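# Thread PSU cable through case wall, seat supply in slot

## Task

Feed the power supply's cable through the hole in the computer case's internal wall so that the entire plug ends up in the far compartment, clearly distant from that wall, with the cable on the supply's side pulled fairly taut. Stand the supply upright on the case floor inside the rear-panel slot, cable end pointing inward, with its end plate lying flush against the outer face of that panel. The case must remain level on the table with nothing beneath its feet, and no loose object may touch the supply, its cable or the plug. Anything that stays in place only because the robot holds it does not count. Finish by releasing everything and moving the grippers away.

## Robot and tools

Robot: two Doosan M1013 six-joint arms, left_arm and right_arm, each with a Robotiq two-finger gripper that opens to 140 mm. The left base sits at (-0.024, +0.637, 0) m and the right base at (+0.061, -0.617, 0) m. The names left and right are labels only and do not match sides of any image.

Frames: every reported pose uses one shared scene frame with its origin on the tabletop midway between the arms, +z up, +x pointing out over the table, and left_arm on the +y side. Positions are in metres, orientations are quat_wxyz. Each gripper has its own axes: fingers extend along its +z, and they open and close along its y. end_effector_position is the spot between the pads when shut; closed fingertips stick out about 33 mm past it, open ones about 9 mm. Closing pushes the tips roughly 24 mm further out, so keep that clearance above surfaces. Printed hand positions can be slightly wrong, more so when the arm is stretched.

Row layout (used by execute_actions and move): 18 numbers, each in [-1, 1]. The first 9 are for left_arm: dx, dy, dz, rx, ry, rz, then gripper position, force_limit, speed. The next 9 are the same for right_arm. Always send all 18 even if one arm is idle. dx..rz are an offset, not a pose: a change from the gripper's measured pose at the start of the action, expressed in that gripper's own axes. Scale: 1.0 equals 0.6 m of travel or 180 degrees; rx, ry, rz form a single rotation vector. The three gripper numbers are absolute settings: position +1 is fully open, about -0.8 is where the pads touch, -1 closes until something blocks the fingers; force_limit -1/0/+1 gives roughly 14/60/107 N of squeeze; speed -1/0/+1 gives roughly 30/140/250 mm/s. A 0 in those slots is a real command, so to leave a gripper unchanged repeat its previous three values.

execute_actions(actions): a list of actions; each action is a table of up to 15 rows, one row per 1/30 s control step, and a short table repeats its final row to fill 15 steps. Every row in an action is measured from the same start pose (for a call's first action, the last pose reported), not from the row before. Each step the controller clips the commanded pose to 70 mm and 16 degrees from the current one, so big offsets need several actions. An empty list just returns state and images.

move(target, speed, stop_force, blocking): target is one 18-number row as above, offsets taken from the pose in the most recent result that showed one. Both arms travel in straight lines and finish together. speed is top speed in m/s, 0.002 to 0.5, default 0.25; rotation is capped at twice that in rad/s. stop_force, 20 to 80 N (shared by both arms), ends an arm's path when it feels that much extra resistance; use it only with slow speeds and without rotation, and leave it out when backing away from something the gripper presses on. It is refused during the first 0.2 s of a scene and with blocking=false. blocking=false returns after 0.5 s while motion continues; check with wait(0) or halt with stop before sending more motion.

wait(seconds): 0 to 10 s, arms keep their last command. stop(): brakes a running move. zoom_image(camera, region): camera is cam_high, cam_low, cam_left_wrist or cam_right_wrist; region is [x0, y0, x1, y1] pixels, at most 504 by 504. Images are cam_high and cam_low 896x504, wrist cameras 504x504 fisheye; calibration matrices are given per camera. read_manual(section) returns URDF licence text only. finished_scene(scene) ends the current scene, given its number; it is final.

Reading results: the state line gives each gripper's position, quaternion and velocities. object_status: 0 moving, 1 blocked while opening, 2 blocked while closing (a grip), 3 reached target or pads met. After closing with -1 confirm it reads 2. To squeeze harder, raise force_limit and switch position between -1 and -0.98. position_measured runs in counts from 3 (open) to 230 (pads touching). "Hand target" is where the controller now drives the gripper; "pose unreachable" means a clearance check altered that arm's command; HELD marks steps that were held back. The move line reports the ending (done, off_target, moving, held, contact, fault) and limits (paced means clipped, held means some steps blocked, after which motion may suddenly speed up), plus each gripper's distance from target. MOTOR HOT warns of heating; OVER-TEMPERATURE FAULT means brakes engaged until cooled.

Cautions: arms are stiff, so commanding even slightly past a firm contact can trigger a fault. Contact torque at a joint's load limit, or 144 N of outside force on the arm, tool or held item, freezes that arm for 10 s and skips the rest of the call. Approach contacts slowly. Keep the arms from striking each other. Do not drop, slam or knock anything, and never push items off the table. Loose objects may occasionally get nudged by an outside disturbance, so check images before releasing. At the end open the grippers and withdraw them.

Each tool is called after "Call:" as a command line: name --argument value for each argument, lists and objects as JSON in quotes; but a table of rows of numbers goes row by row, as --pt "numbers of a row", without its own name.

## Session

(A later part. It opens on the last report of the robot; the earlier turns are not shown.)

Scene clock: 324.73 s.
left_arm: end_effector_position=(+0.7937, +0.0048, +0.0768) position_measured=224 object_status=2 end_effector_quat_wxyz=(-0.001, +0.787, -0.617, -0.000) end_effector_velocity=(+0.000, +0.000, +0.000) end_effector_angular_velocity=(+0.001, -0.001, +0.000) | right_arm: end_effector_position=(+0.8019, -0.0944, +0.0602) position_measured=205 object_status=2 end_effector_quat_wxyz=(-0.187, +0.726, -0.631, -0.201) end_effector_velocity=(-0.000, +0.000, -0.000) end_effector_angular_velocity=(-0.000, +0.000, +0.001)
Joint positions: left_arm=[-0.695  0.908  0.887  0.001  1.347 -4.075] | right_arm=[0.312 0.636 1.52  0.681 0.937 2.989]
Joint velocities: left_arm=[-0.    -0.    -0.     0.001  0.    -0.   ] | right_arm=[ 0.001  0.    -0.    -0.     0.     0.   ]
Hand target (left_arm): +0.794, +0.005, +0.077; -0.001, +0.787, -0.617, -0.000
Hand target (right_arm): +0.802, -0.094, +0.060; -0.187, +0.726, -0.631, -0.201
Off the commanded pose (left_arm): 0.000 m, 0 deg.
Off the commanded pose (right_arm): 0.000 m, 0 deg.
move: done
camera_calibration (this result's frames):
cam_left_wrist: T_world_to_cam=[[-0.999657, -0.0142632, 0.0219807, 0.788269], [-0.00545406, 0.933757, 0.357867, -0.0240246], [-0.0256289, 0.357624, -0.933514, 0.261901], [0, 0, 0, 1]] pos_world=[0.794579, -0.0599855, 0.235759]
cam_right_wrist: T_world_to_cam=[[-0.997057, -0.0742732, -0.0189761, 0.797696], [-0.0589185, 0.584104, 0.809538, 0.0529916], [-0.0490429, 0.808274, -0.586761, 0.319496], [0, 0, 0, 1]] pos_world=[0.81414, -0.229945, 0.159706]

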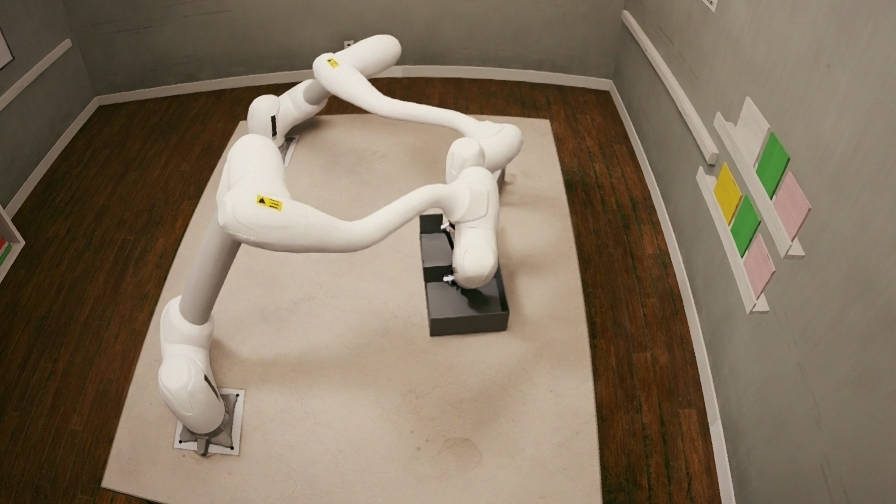

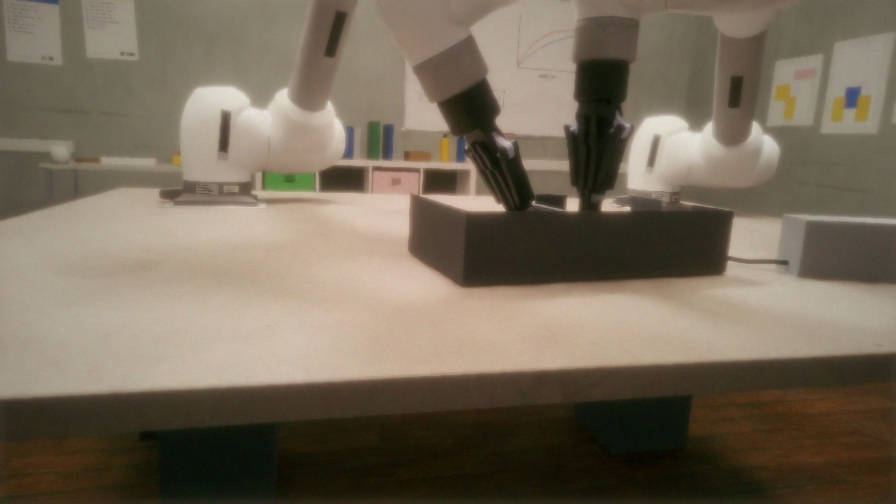

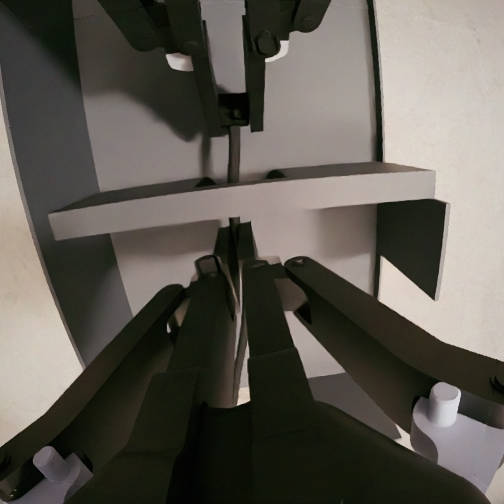

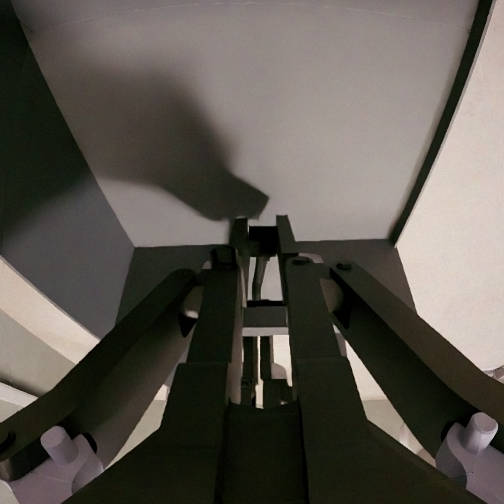

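Call:
move --target '[0,0,0,0,0,0,-0.5,-0.4,-0.5,0,0,0,0,0,0,-1,-0.4,-0.5]'

Call:
move --target '[-0.05,0,-0.18,0,0,0,-0.5,-0.4,-0.5,0,0,0,0,0,0,-1,-0.4,-0.5]' --speed 0.15

Call:
move --target '[-0.553,-0.298,0,0,0,0.19,0.4,0.3,0,0,0,0,0,0,0,-1,-0.4,-0.5]' --speed 0.3

Scene clock: 336.90 s.
left_arm: end_effector_position=(+0.7937, +0.0048, +0.0768) position_measured=192 object_status=3 end_effector_quat_wxyz=(-0.001, +0.787, -0.617, -0.000) end_effector_velocity=(-0.001, -0.000, +0.001) end_effector_angular_velocity=(+0.001, +0.000, -0.001) | right_arm: end_effector_position=(+0.8019, -0.0944, +0.0602) position_measured=205 object_status=2 end_effector_quat_wxyz=(-0.187, +0.726, -0.631, -0.201) end_effector_velocity=(+0.001, -0.001, +0.000) end_effector_angular_velocity=(-0.000, -0.001, -0.001)
Joint positions: left_arm=[-0.695  0.908  0.887  0.001  1.347 -4.075] | right_arm=[0.312 0.636 1.52  0.681 0.937 2.989]
Joint velocities: left_arm=[-0.001 -0.    -0.     0.001  0.002 -0.   ] | right_arm=[-0.001  0.    -0.    -0.    -0.001  0.   ]
Hand target (left_arm): +0.794, +0.005, +0.077; -0.001, +0.787, -0.617, -0.000
Hand target (right_arm): +0.802, -0.094, +0.060; -0.187, +0.726, -0.631, -0.201
Off the commanded pose (left_arm): 0.000 m, 0 deg.
Off the commanded pose (right_arm): 0.000 m, 0 deg.
move: done
camera_calibration (this result's frames):
cam_left_wrist: T_world_to_cam=[[-0.999657, -0.0142625, 0.0219524, 0.788283], [-0.0054641, 0.933765, 0.357845, -0.0240127], [-0.0256021, 0.357602, -0.933523, 0.261904], [0, 0, 0, 1]] pos_world=[0.794587, -0.0599922, 0.235781]
cam_right_wrist: T_world_to_cam=[[-0.997055, -0.0743031, -0.0189611, 0.797681], [-0.0589241, 0.584106, 0.809535, 0.0529828], [-0.0490757, 0.808269, -0.586765, 0.31956], [0, 0, 0, 1]] pos_world=[0.814137, -0.229968, 0.15974]

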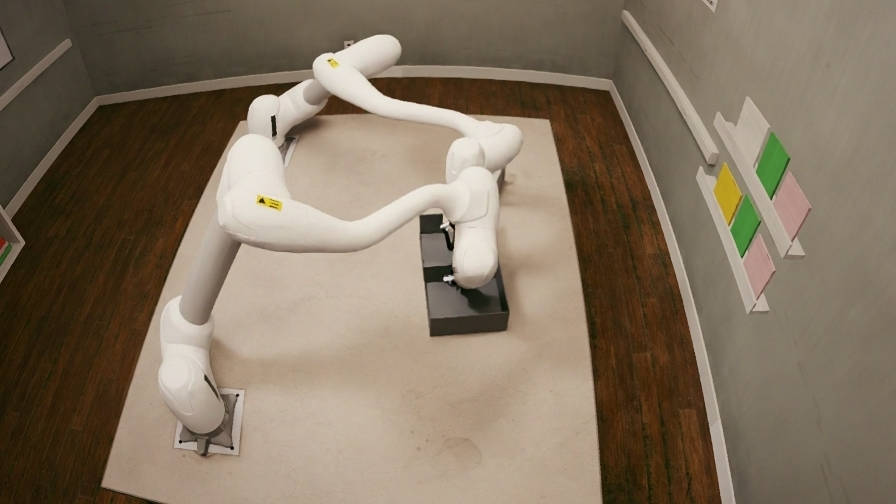

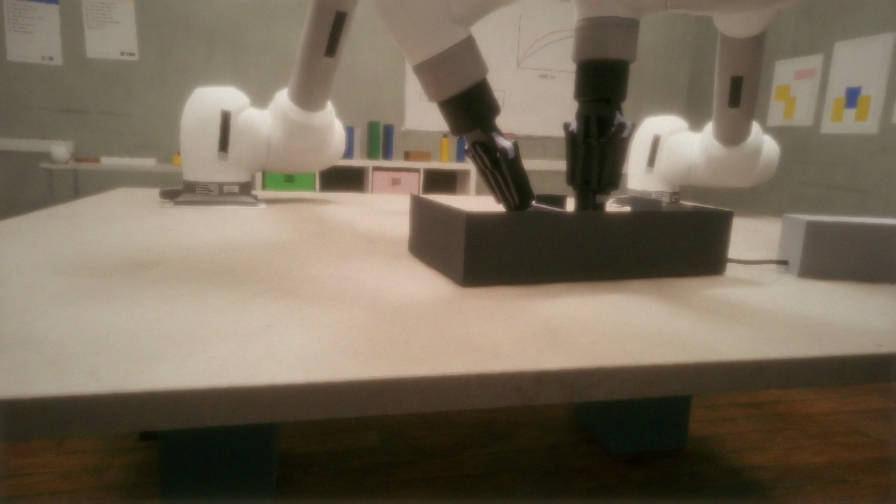

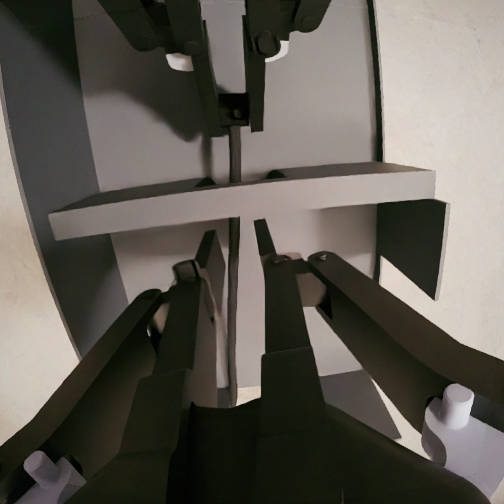

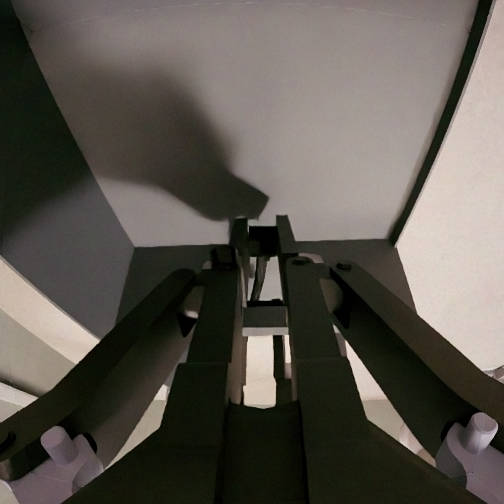

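Scene clock: 338.10 s.
left_arm: end_effector_position=(+0.7866, +0.0338, +0.1846) position_measured=192 object_status=3 end_effector_quat_wxyz=(-0.001, +0.787, -0.617, -0.000) end_effector_velocity=(+0.000, +0.001, +0.001) end_effector_angular_velocity=(+0.001, -0.001, -0.001) | right_arm: end_effector_position=(+0.8019, -0.0944, +0.0602) position_measured=205 object_status=2 end_effector_quat_wxyz=(-0.187, +0.726, -0.631, -0.201) end_effector_velocity=(+0.001, -0.001, -0.000) end_effector_angular_velocity=(+0.000, +0.000, -0.002)
Joint positions: left_arm=[-0.677  0.823  0.85   0.001  1.469 -4.057] | right_arm=[0.312 0.636 1.52  0.681 0.937 2.989]
Joint velocities: left_arm=[ 0.    -0.001 -0.001  0.001  0.002  0.001] | right_arm=[-0.001  0.    -0.     0.    -0.     0.   ]
Hand target (left_arm): +0.787, +0.034, +0.185; -0.001, +0.787, -0.617, -0.000
Hand target (right_arm): +0.802, -0.094, +0.060; -0.187, +0.726, -0.631, -0.201
Off the commanded pose (left_arm): 0.000 m, 0 deg.
Off the commanded pose (right_arm): 0.000 m, 0 deg.
move: done
camera_calibration (this result's frames):
cam_left_wrist: T_world_to_cam=[[-0.999655, -0.0144344, 0.0219241, 0.779279], [-0.00563163, 0.933719, 0.357962, -0.0896548], [-0.0256379, 0.357715, -0.933479, 0.352035], [0, 0, 0, 1]] pos_world=[0.787531, -0.0309674, 0.343625]
cam_right_wrist: T_world_to_cam=[[-0.997055, -0.0743032, -0.0189614, 0.797682], [-0.0589244, 0.584106, 0.809536, 0.0529828], [-0.0490756, 0.808269, -0.586765, 0.31956], [0, 0, 0, 1]] pos_world=[0.814137, -0.229968, 0.15974]

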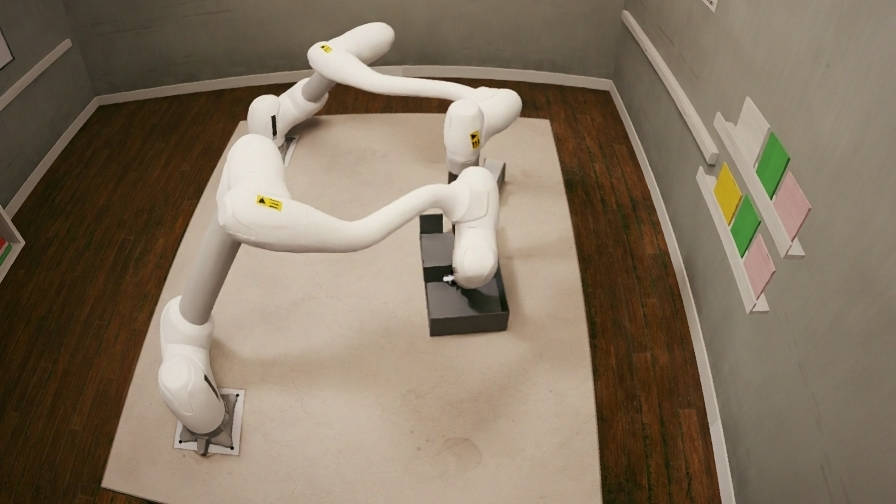

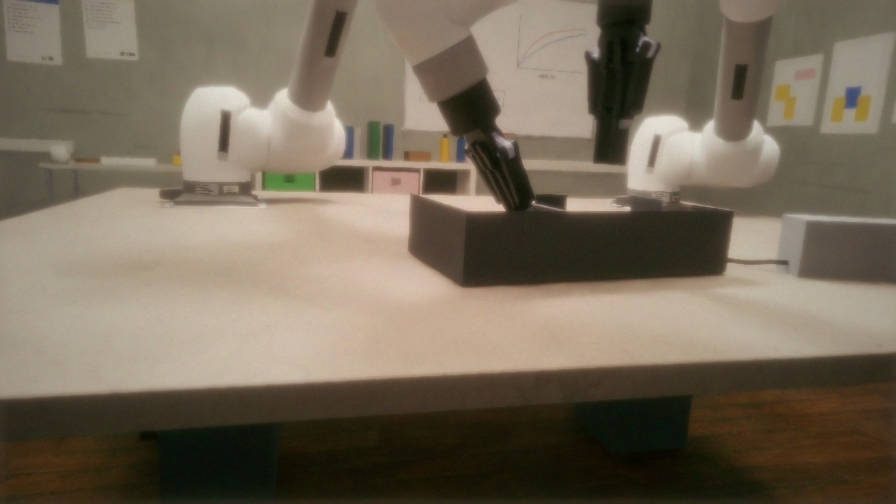

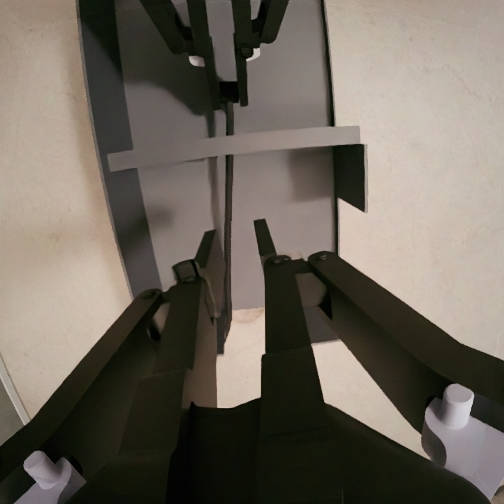

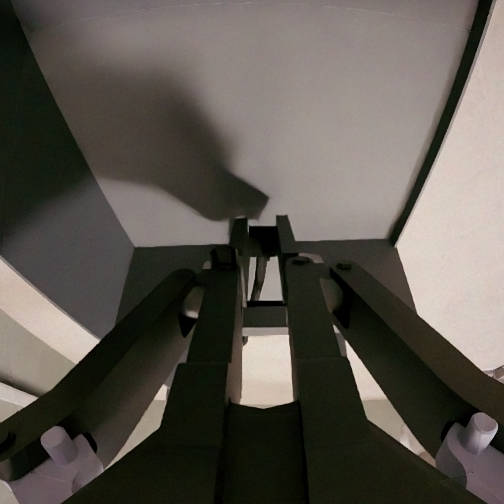

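Scene clock: 339.93 s.
left_arm: end_effector_position=(+0.8805, +0.3988, +0.1849) position_measured=78 object_status=3 end_effector_quat_wxyz=(+0.001, -0.571, +0.821, +0.001) end_effector_velocity=(+0.001, +0.001, -0.000) end_effector_angular_velocity=(-0.001, +0.001, -0.003) | right_arm: end_effector_position=(+0.8019, -0.0944, +0.0602) position_measured=205 object_status=2 end_effector_quat_wxyz=(-0.187, +0.726, -0.631, -0.201) end_effector_velocity=(+0.001, -0.000, -0.000) end_effector_angular_velocity=(-0.000, -0.001, -0.000)
Joint positions: left_arm=[-0.298  0.678  1.105  0.002  1.359 -3.082] | right_arm=[0.312 0.636 1.52  0.681 0.937 2.989]
Joint velocities: left_arm=[ 0.001  0.001 -0.001 -0.001  0.     0.004] | right_arm=[-0.001  0.    -0.001 -0.001 -0.    -0.   ]
Hand target (left_arm): +0.881, +0.399, +0.185; +0.001, -0.571, +0.821, +0.001
Hand target (right_arm): +0.802, -0.094, +0.060; -0.187, +0.726, -0.631, -0.201
Off the commanded pose (left_arm): 0.001 m, 0 deg.
Off the commanded pose (right_arm): 0.000 m, 0 deg.
move: done
camera_calibration (this result's frames):
cam_left_wrist: T_world_to_cam=[[-0.834885, 0.549925, 0.0234262, 0.507968], [0.520492, 0.774926, 0.358576, -0.830041], [0.179036, 0.311563, -0.933206, 0.0622615], [0, 0, 0, 1]] pos_world=[0.844978, 0.344478, 0.343836]
cam_right_wrist: T_world_to_cam=[[-0.997055, -0.0743031, -0.0189614, 0.797682], [-0.0589244, 0.584106, 0.809536, 0.0529827], [-0.0490755, 0.808269, -0.586764, 0.31956], [0, 0, 0, 1]] pos_world=[0.814137, -0.229968, 0.15974]

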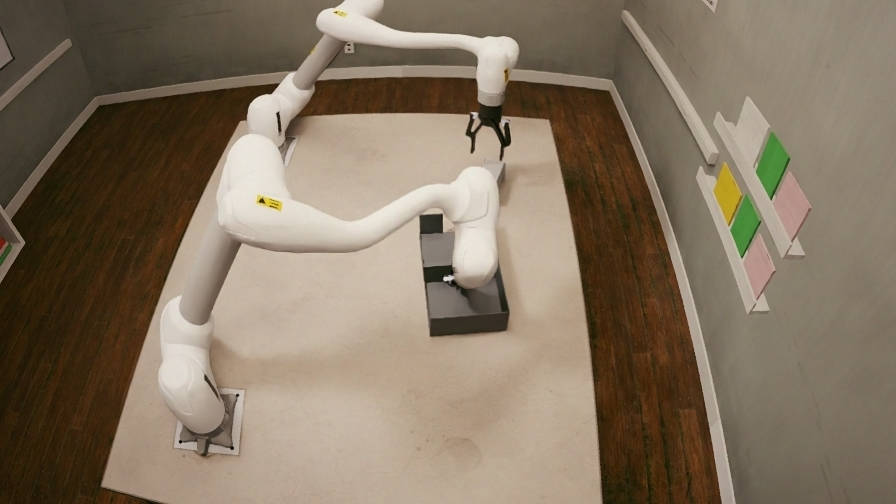

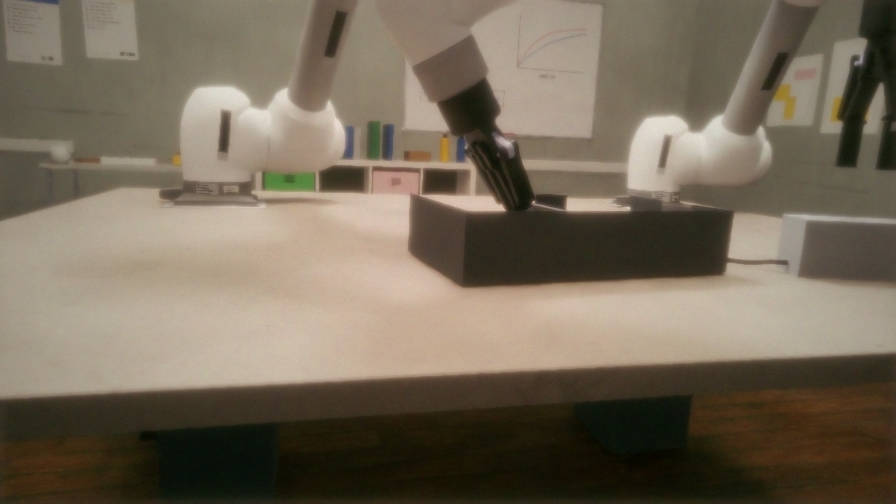

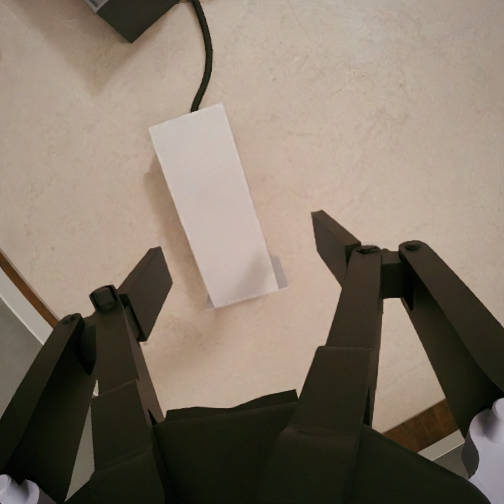

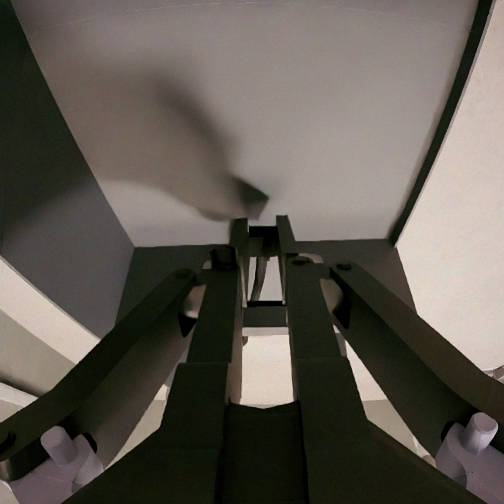

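Call:
move --target '[0.01,-0.037,0.08,0,0,-0.017,0.4,0.3,0,0,0,0,0,0,0,-1,-0.4,-0.5]' --speed 0.1

Call:
move --target '[0,0,0.15,0,0,0,0.4,0.3,0,0,0,0,0,0,0,-1,-0.4,-0.5]' --speed 0.08

Call:
move --target '[0,0,0,0,0,0,-1,0.3,0,0,0,0,0,0,0,-1,-0.4,-0.5]'

Scene clock: 349.67 s.
left_arm: end_effector_position=(+0.8992, +0.3855, +0.1370) position_measured=78 object_status=3 end_effector_quat_wxyz=(+0.001, -0.592, +0.806, +0.001) end_effector_velocity=(+0.001, +0.000, +0.000) end_effector_angular_velocity=(+0.002, -0.002, +0.001) | right_arm: end_effector_position=(+0.8019, -0.0944, +0.0602) position_measured=205 object_status=2 end_effector_quat_wxyz=(-0.187, +0.726, -0.631, -0.201) end_effector_velocity=(-0.000, +0.000, +0.000) end_effector_angular_velocity=(+0.000, +0.001, +0.001)
Joint positions: left_arm=[-0.306  0.736  1.092  0.002  1.313 -3.142] | right_arm=[0.312 0.636 1.52  0.681 0.937 2.989]
Joint velocities: left_arm=[-0.     0.001 -0.002  0.003  0.    -0.002] | right_arm=[ 0.     0.    -0.     0.     0.001 -0.   ]
Hand target (left_arm): +0.899, +0.386, +0.137; +0.001, -0.592, +0.806, +0.001
Hand target (right_arm): +0.802, -0.094, +0.060; -0.187, +0.726, -0.631, -0.201
Off the commanded pose (left_arm): 0.000 m, 0 deg.
Off the commanded pose (right_arm): 0.000 m, 0 deg.
move: done
camera_calibration (this result's frames):
cam_left_wrist: T_world_to_cam=[[-0.862984, 0.504697, 0.0232445, 0.574697], [0.478449, 0.801591, 0.358521, -0.784741], [0.162312, 0.320519, -0.933232, 0.0299406], [0, 0, 0, 1]] pos_world=[0.866553, 0.329397, 0.295929]
cam_right_wrist: T_world_to_cam=[[-0.997055, -0.074303, -0.0189615, 0.797682], [-0.0589244, 0.584106, 0.809536, 0.0529827], [-0.0490754, 0.808269, -0.586765, 0.31956], [0, 0, 0, 1]] pos_world=[0.814137, -0.229968, 0.15974]

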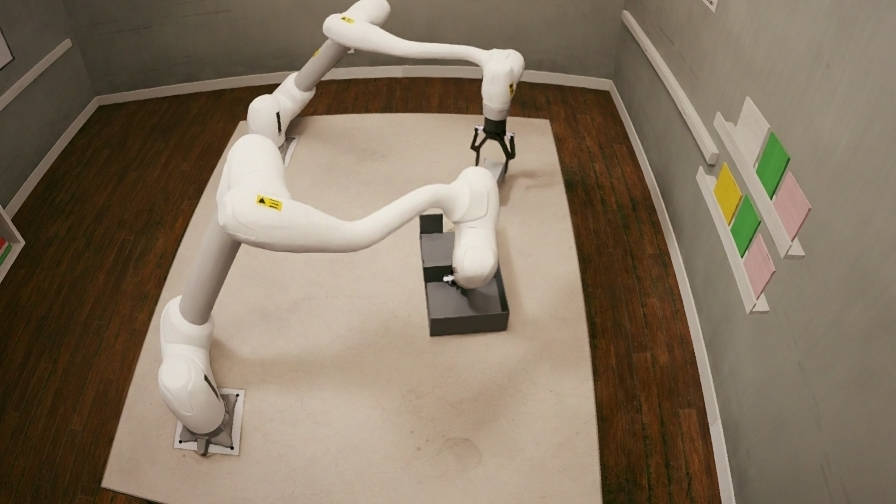

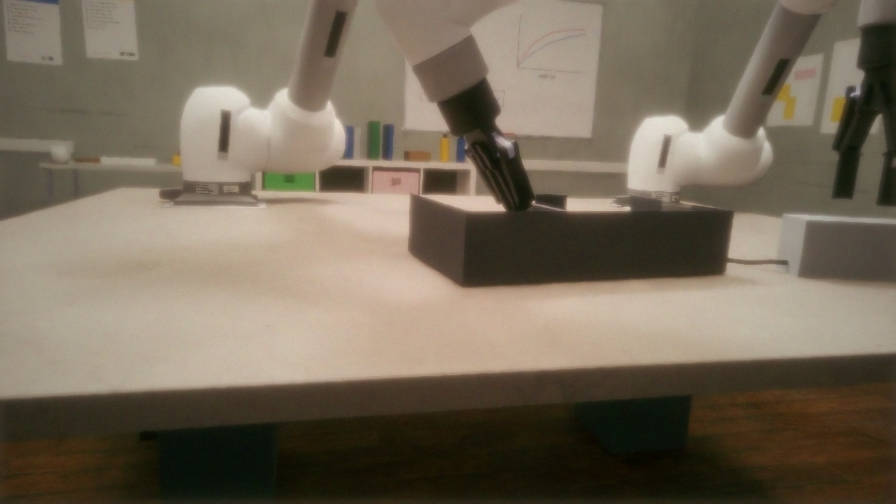

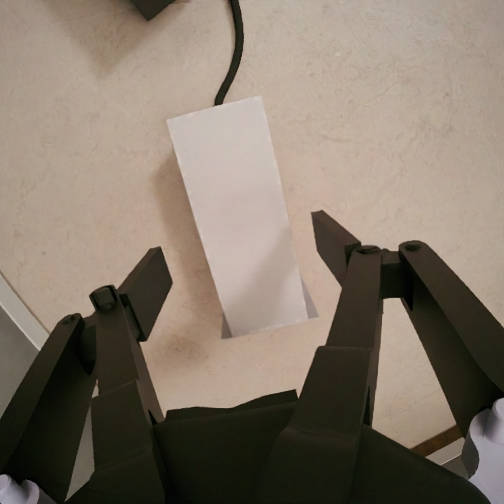

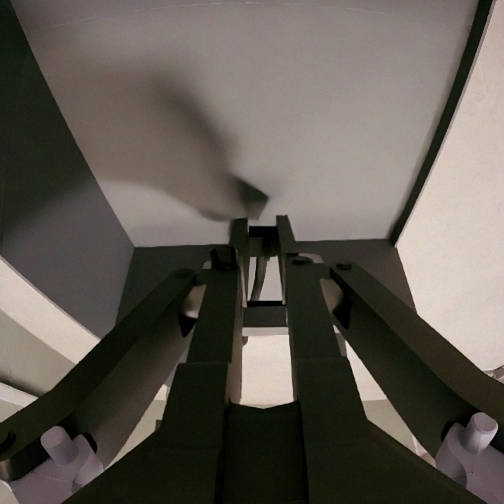

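Scene clock: 351.17 s.
left_arm: end_effector_position=(+0.8991, +0.3855, +0.0471) position_measured=78 object_status=3 end_effector_quat_wxyz=(+0.001, -0.592, +0.806, +0.001) end_effector_velocity=(-0.000, -0.001, -0.002) end_effector_angular_velocity=(-0.001, +0.001, +0.000) | right_arm: end_effector_position=(+0.8019, -0.0944, +0.0602) position_measured=205 object_status=2 end_effector_quat_wxyz=(-0.187, +0.726, -0.631, -0.201) end_effector_velocity=(+0.001, -0.001, +0.000) end_effector_angular_velocity=(+0.000, -0.000, -0.001)
Joint positions: left_arm=[-0.306  0.787  1.171  0.002  1.185 -3.143] | right_arm=[0.312 0.636 1.52  0.681 0.937 2.989]
Joint velocities: left_arm=[-0.     0.002  0.    -0.001 -0.002 -0.   ] | right_arm=[-0.001  0.    -0.     0.    -0.    -0.   ]
Hand target (left_arm): +0.899, +0.386, +0.047; +0.001, -0.592, +0.806, +0.001
Hand target (right_arm): +0.802, -0.094, +0.060; -0.187, +0.726, -0.631, -0.201
Off the commanded pose (left_arm): 0.000 m, 0 deg.
Off the commanded pose (right_arm): 0.000 m, 0 deg.
move: done
camera_calibration (this result's frames):
cam_left_wrist: T_world_to_cam=[[-0.862862, 0.504906, 0.0232036, 0.576516], [0.478644, 0.80151, 0.358443, -0.752619], [0.162382, 0.320393, -0.933263, -0.0538951], [0, 0, 0, 1]] pos_world=[0.866442, 0.329413, 0.206096]
cam_right_wrist: T_world_to_cam=[[-0.997055, -0.074303, -0.0189615, 0.797682], [-0.0589244, 0.584106, 0.809536, 0.0529827], [-0.0490754, 0.808269, -0.586765, 0.31956], [0, 0, 0, 1]] pos_world=[0.814137, -0.229968, 0.15974]

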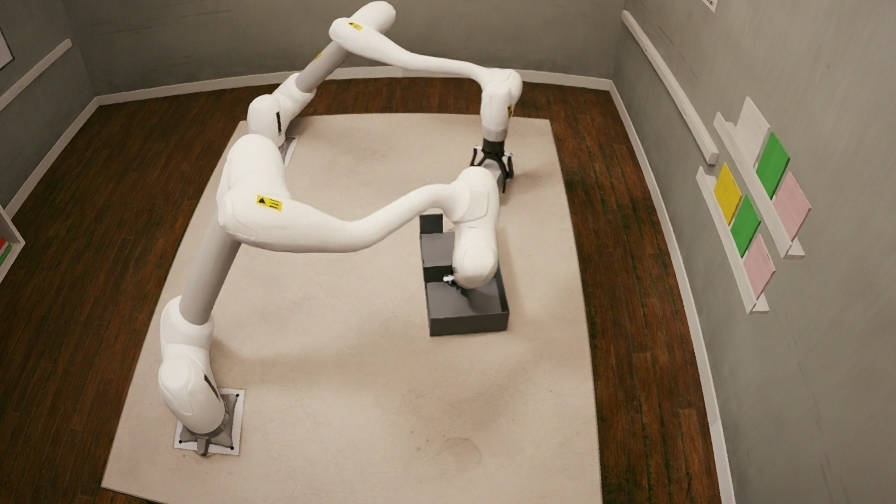

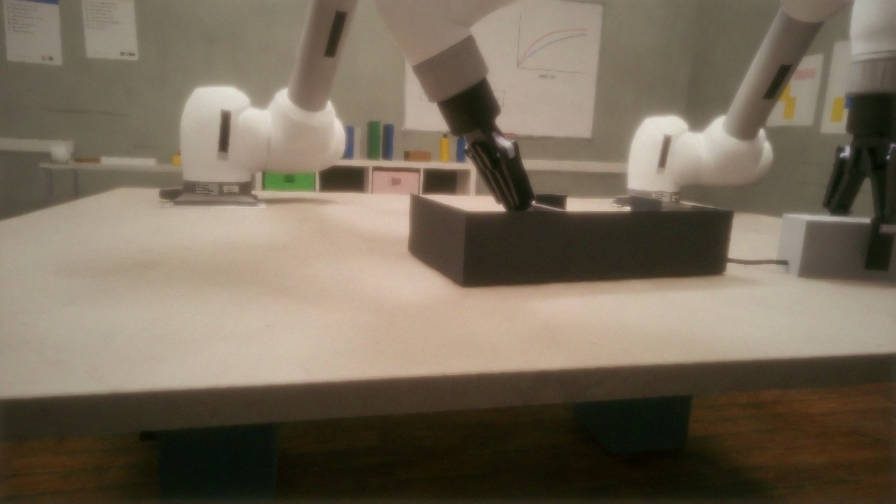

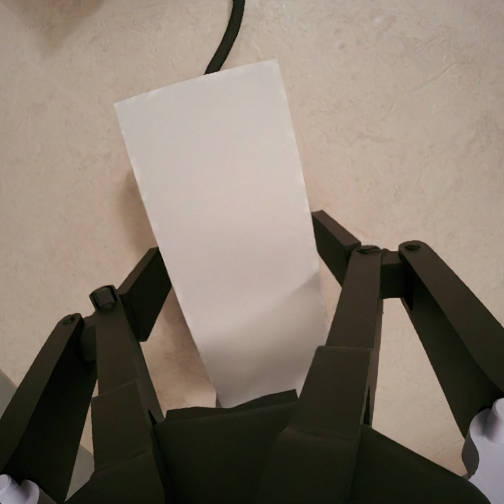

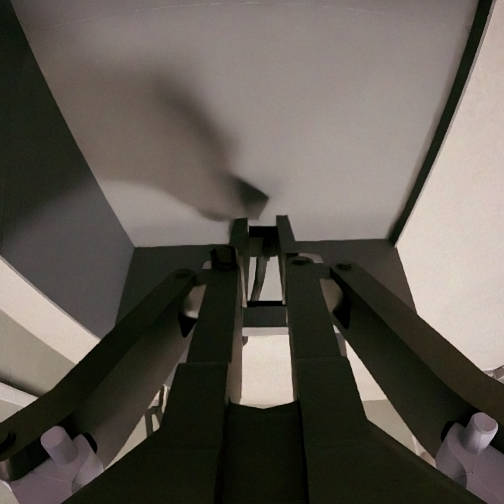

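Scene clock: 351.67 s.
left_arm: end_effector_position=(+0.8991, +0.3855, +0.0471) position_measured=135 object_status=2 end_effector_quat_wxyz=(+0.001, -0.592, +0.806, +0.001) end_effector_velocity=(+0.000, +0.000, -0.000) end_effector_angular_velocity=(-0.000, +0.001, -0.000) | right_arm: end_effector_position=(+0.8019, -0.0944, +0.0602) position_measured=205 object_status=2 end_effector_quat_wxyz=(-0.187, +0.726, -0.631, -0.201) end_effector_velocity=(-0.000, -0.000, +0.000) end_effector_angular_velocity=(-0.000, +0.000, +0.000)
Joint positions: left_arm=[-0.306  0.787  1.171  0.002  1.185 -3.143] | right_arm=[0.312 0.636 1.52  0.681 0.937 2.989]
Joint velocities: left_arm=[ 0.     0.001 -0.001 -0.     0.001  0.001] | right_arm=[-0. -0. -0. -0.  0. -0.]
Hand target (left_arm): +0.899, +0.386, +0.047; +0.001, -0.592, +0.806, +0.001
Hand target (right_arm): +0.802, -0.094, +0.060; -0.187, +0.726, -0.631, -0.201
Off the commanded pose (left_arm): 0.000 m, 0 deg.
Off the commanded pose (right_arm): 0.000 m, 0 deg.
move: done
camera_calibration (this result's frames):
cam_left_wrist: T_world_to_cam=[[-0.862859, 0.50491, 0.0232152, 0.576503], [0.478651, 0.801502, 0.358453, -0.752602], [0.16238, 0.320407, -0.933259, -0.0539571], [0, 0, 0, 1]] pos_world=[0.866436, 0.329418, 0.206033]
cam_right_wrist: T_world_to_cam=[[-0.997055, -0.0743031, -0.0189615, 0.797682], [-0.0589244, 0.584106, 0.809536, 0.0529828], [-0.0490754, 0.808269, -0.586765, 0.31956], [0, 0, 0, 1]] pos_world=[0.814137, -0.229968, 0.15974]

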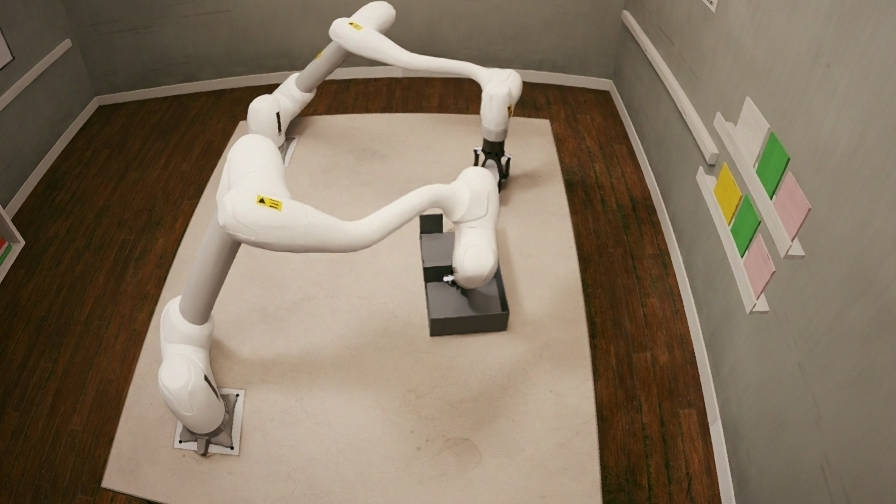

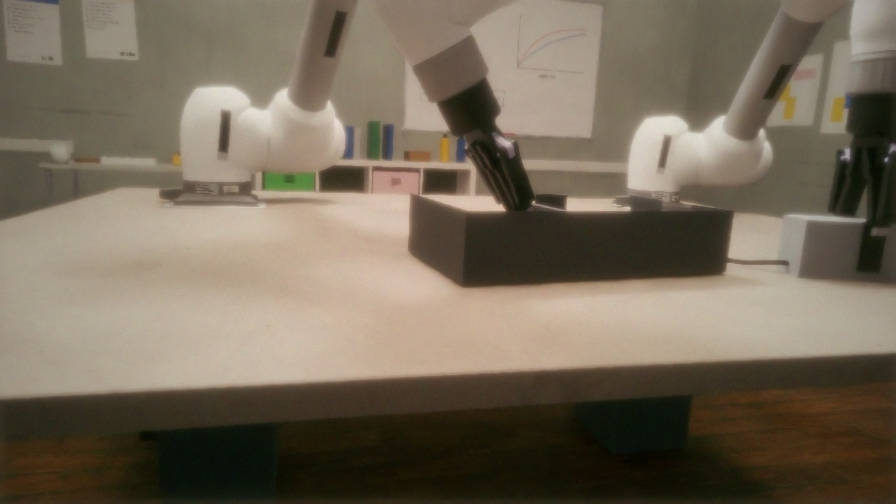

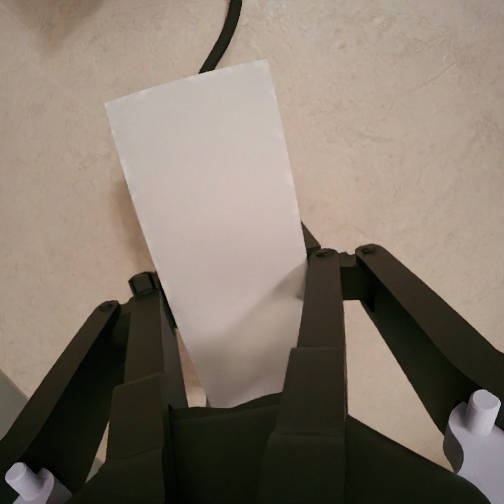

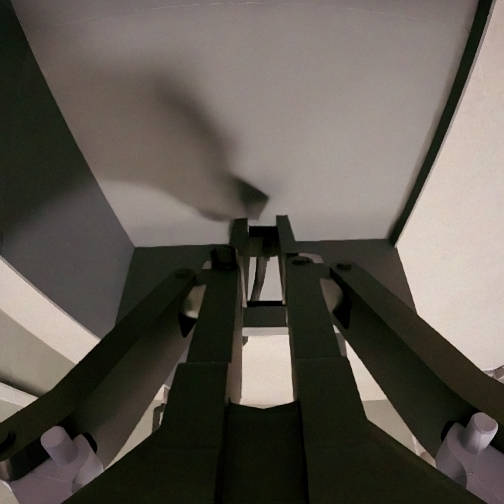

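Call:
move --target '[0.172,0.18,-0.185,0,0,-0.13,-1,0.3,0,0,0,0,0,0,0,-1,-0.4,-0.5]' --speed 0.1

Call:
move --target '[0.325,0.013,0,0,0,0,-1,0.3,0,0.128,0,-0.08,0,0,0,-1,-0.4,-0.5]' --speed 0.1

Scene clock: 366.87 s.
left_arm: end_effector_position=(+0.7655, +0.3190, +0.1580) position_measured=135 object_status=2 end_effector_quat_wxyz=(-0.001, +0.743, -0.669, -0.000) end_effector_velocity=(-0.001, +0.000, +0.001) end_effector_angular_velocity=(+0.002, -0.000, +0.003) | right_arm: end_effector_position=(+0.8019, -0.0944, +0.0602) position_measured=205 object_status=2 end_effector_quat_wxyz=(-0.187, +0.726, -0.631, -0.201) end_effector_velocity=(+0.000, -0.001, -0.000) end_effector_angular_velocity=(+0.000, +0.001, -0.001)
Joint positions: left_arm=[-0.427  0.552  1.365  0.002  1.225 -3.672] | right_arm=[0.312 0.636 1.52  0.681 0.937 2.989]
Joint velocities: left_arm=[-0.001 -0.002  0.002  0.002  0.001 -0.005] | right_arm=[-0.001  0.     0.     0.     0.     0.   ]
Hand target (left_arm): +0.765, +0.319, +0.158; -0.001, +0.743, -0.669, -0.000
Hand target (right_arm): +0.802, -0.094, +0.060; -0.187, +0.726, -0.631, -0.201
Off the commanded pose (left_arm): 0.000 m, 0 deg.
Off the commanded pose (right_arm): 0.000 m, 0 deg.
move: done
camera_calibration (this result's frames):
cam_left_wrist: T_world_to_cam=[[-0.992407, 0.120958, 0.0223128, 0.714087], [0.120888, 0.925739, 0.35832, -0.440824], [0.0226858, 0.358297, -0.933332, 0.187437], [0, 0, 0, 1]] pos_world=[0.757703, 0.254556, 0.316964]
cam_right_wrist: T_world_to_cam=[[-0.997055, -0.0743033, -0.0189619, 0.797682], [-0.0589248, 0.584106, 0.809536, 0.0529829], [-0.0490754, 0.808269, -0.586765, 0.31956], [0, 0, 0, 1]] pos_world=[0.814137, -0.229968, 0.159741]

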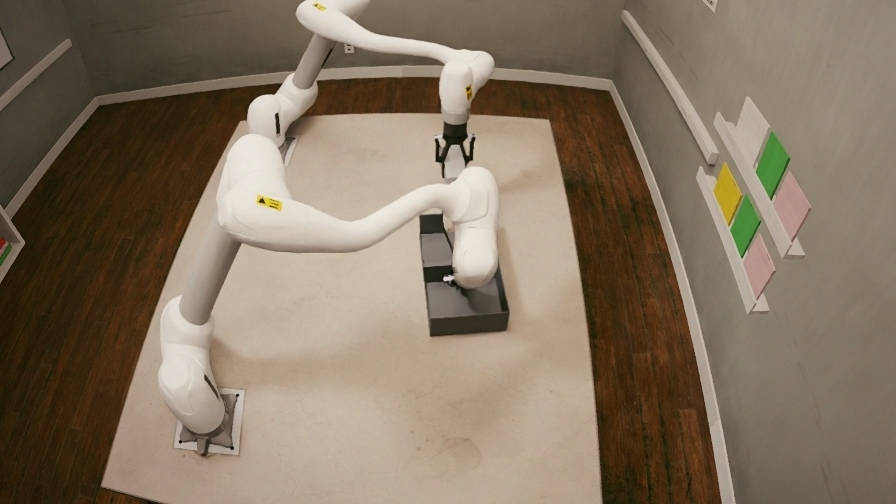

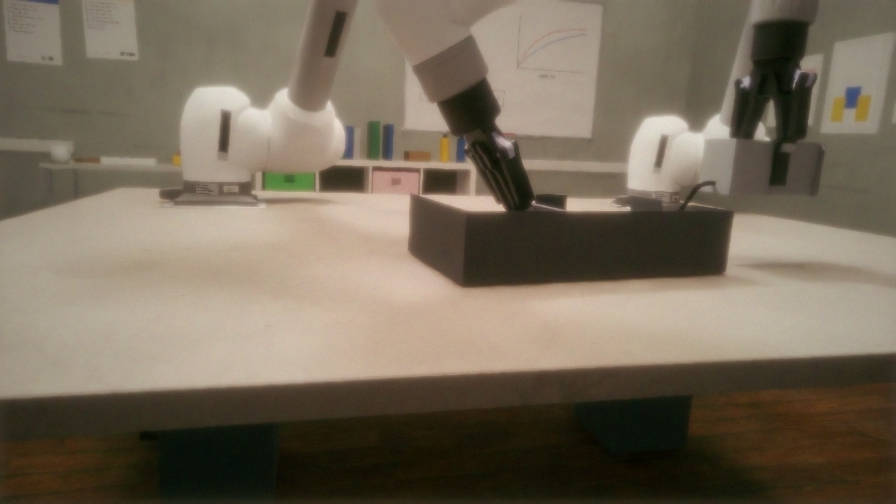

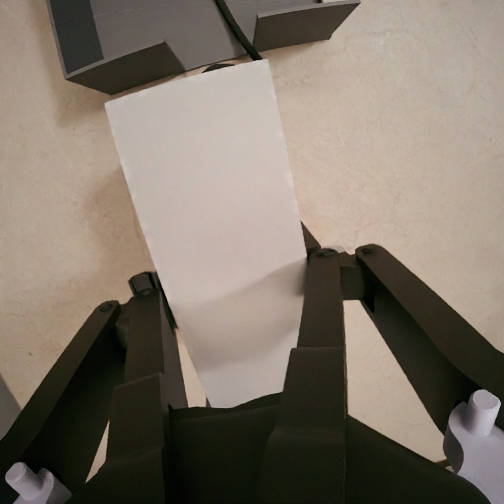

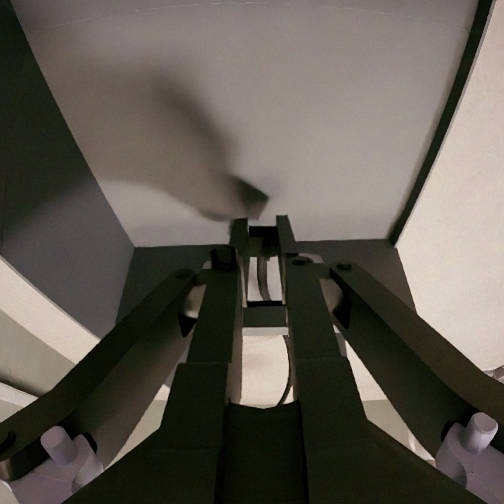

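Scene clock: 369.23 s.
left_arm: end_effector_position=(+0.7786, +0.1243, +0.1578) position_measured=135 object_status=2 end_effector_quat_wxyz=(-0.001, +0.743, -0.669, -0.000) end_effector_velocity=(-0.000, -0.002, -0.001) end_effector_angular_velocity=(-0.000, +0.002, +0.001) | right_arm: end_effector_position=(+0.8142, -0.1842, +0.0604) position_measured=205 object_status=2 end_effector_quat_wxyz=(-0.187, +0.726, -0.631, -0.201) end_effector_velocity=(+0.000, -0.001, +0.000) end_effector_angular_velocity=(+0.000, +0.001, -0.000)
Joint positions: left_arm=[-0.608  0.719  1.084  0.001  1.339 -3.853] | right_arm=[0.204 0.607 1.571 0.679 0.976 2.888]
Joint velocities: left_arm=[-0.001  0.003 -0.002 -0.001  0.001 -0.002] | right_arm=[-0.002 -0.     0.    -0.     0.001 -0.001]
Hand target (left_arm): +0.779, +0.124, +0.158; -0.001, +0.743, -0.669, -0.000
Hand target (right_arm): +0.814, -0.184, +0.060; -0.187, +0.726, -0.631, -0.201
Off the commanded pose (left_arm): 0.000 m, 0 deg.
Off the commanded pose (right_arm): 0.000 m, 0 deg.
move: done
camera_calibration (this result's frames):
cam_left_wrist: T_world_to_cam=[[-0.992433, 0.120763, 0.0221932, 0.750645], [0.120674, 0.925927, 0.357907, -0.261919], [0.0226726, 0.357877, -0.933494, 0.25685], [0, 0, 0, 1]] pos_world=[0.770749, 0.0599465, 0.316851]
cam_right_wrist: T_world_to_cam=[[-0.997053, -0.0743035, -0.0190792, 0.803327], [-0.0590329, 0.584316, 0.809376, 0.106101], [-0.0489912, 0.808118, -0.58698, 0.392745], [0, 0, 0, 1]] pos_world=[0.826464, -0.31969, 0.159985]

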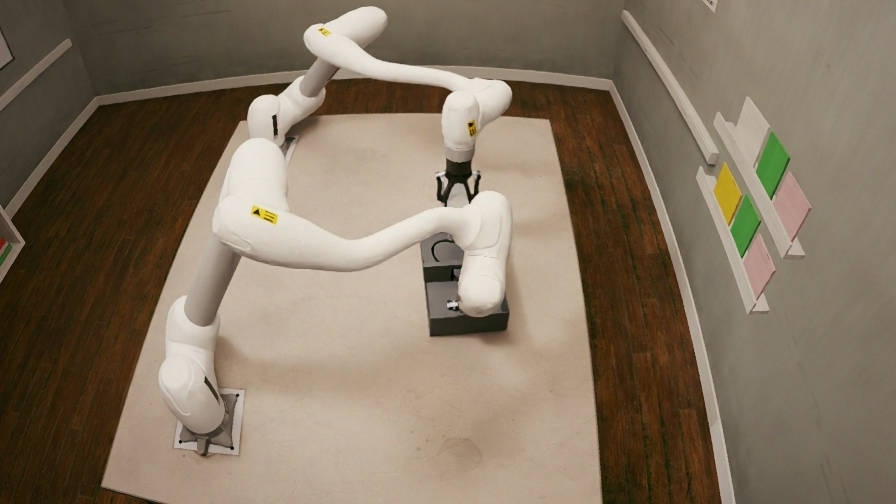

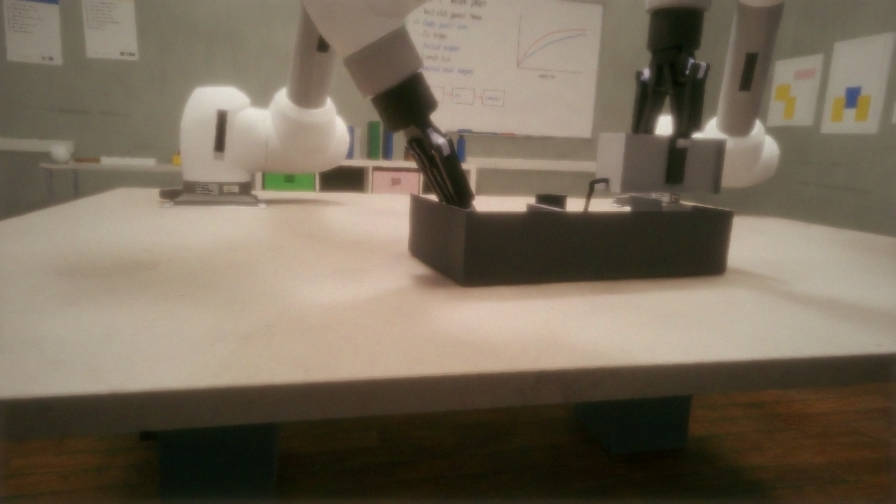

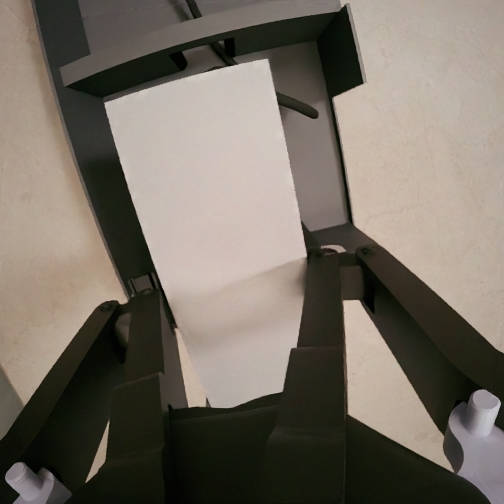

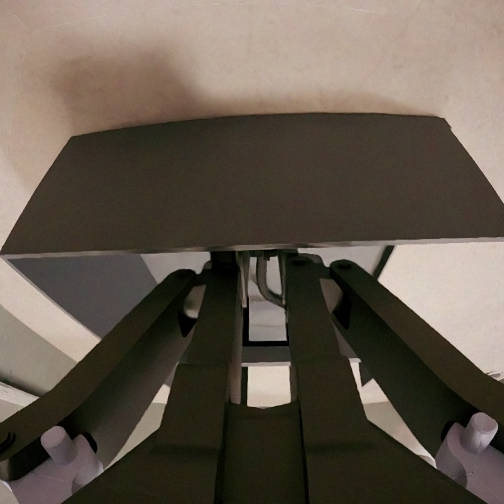

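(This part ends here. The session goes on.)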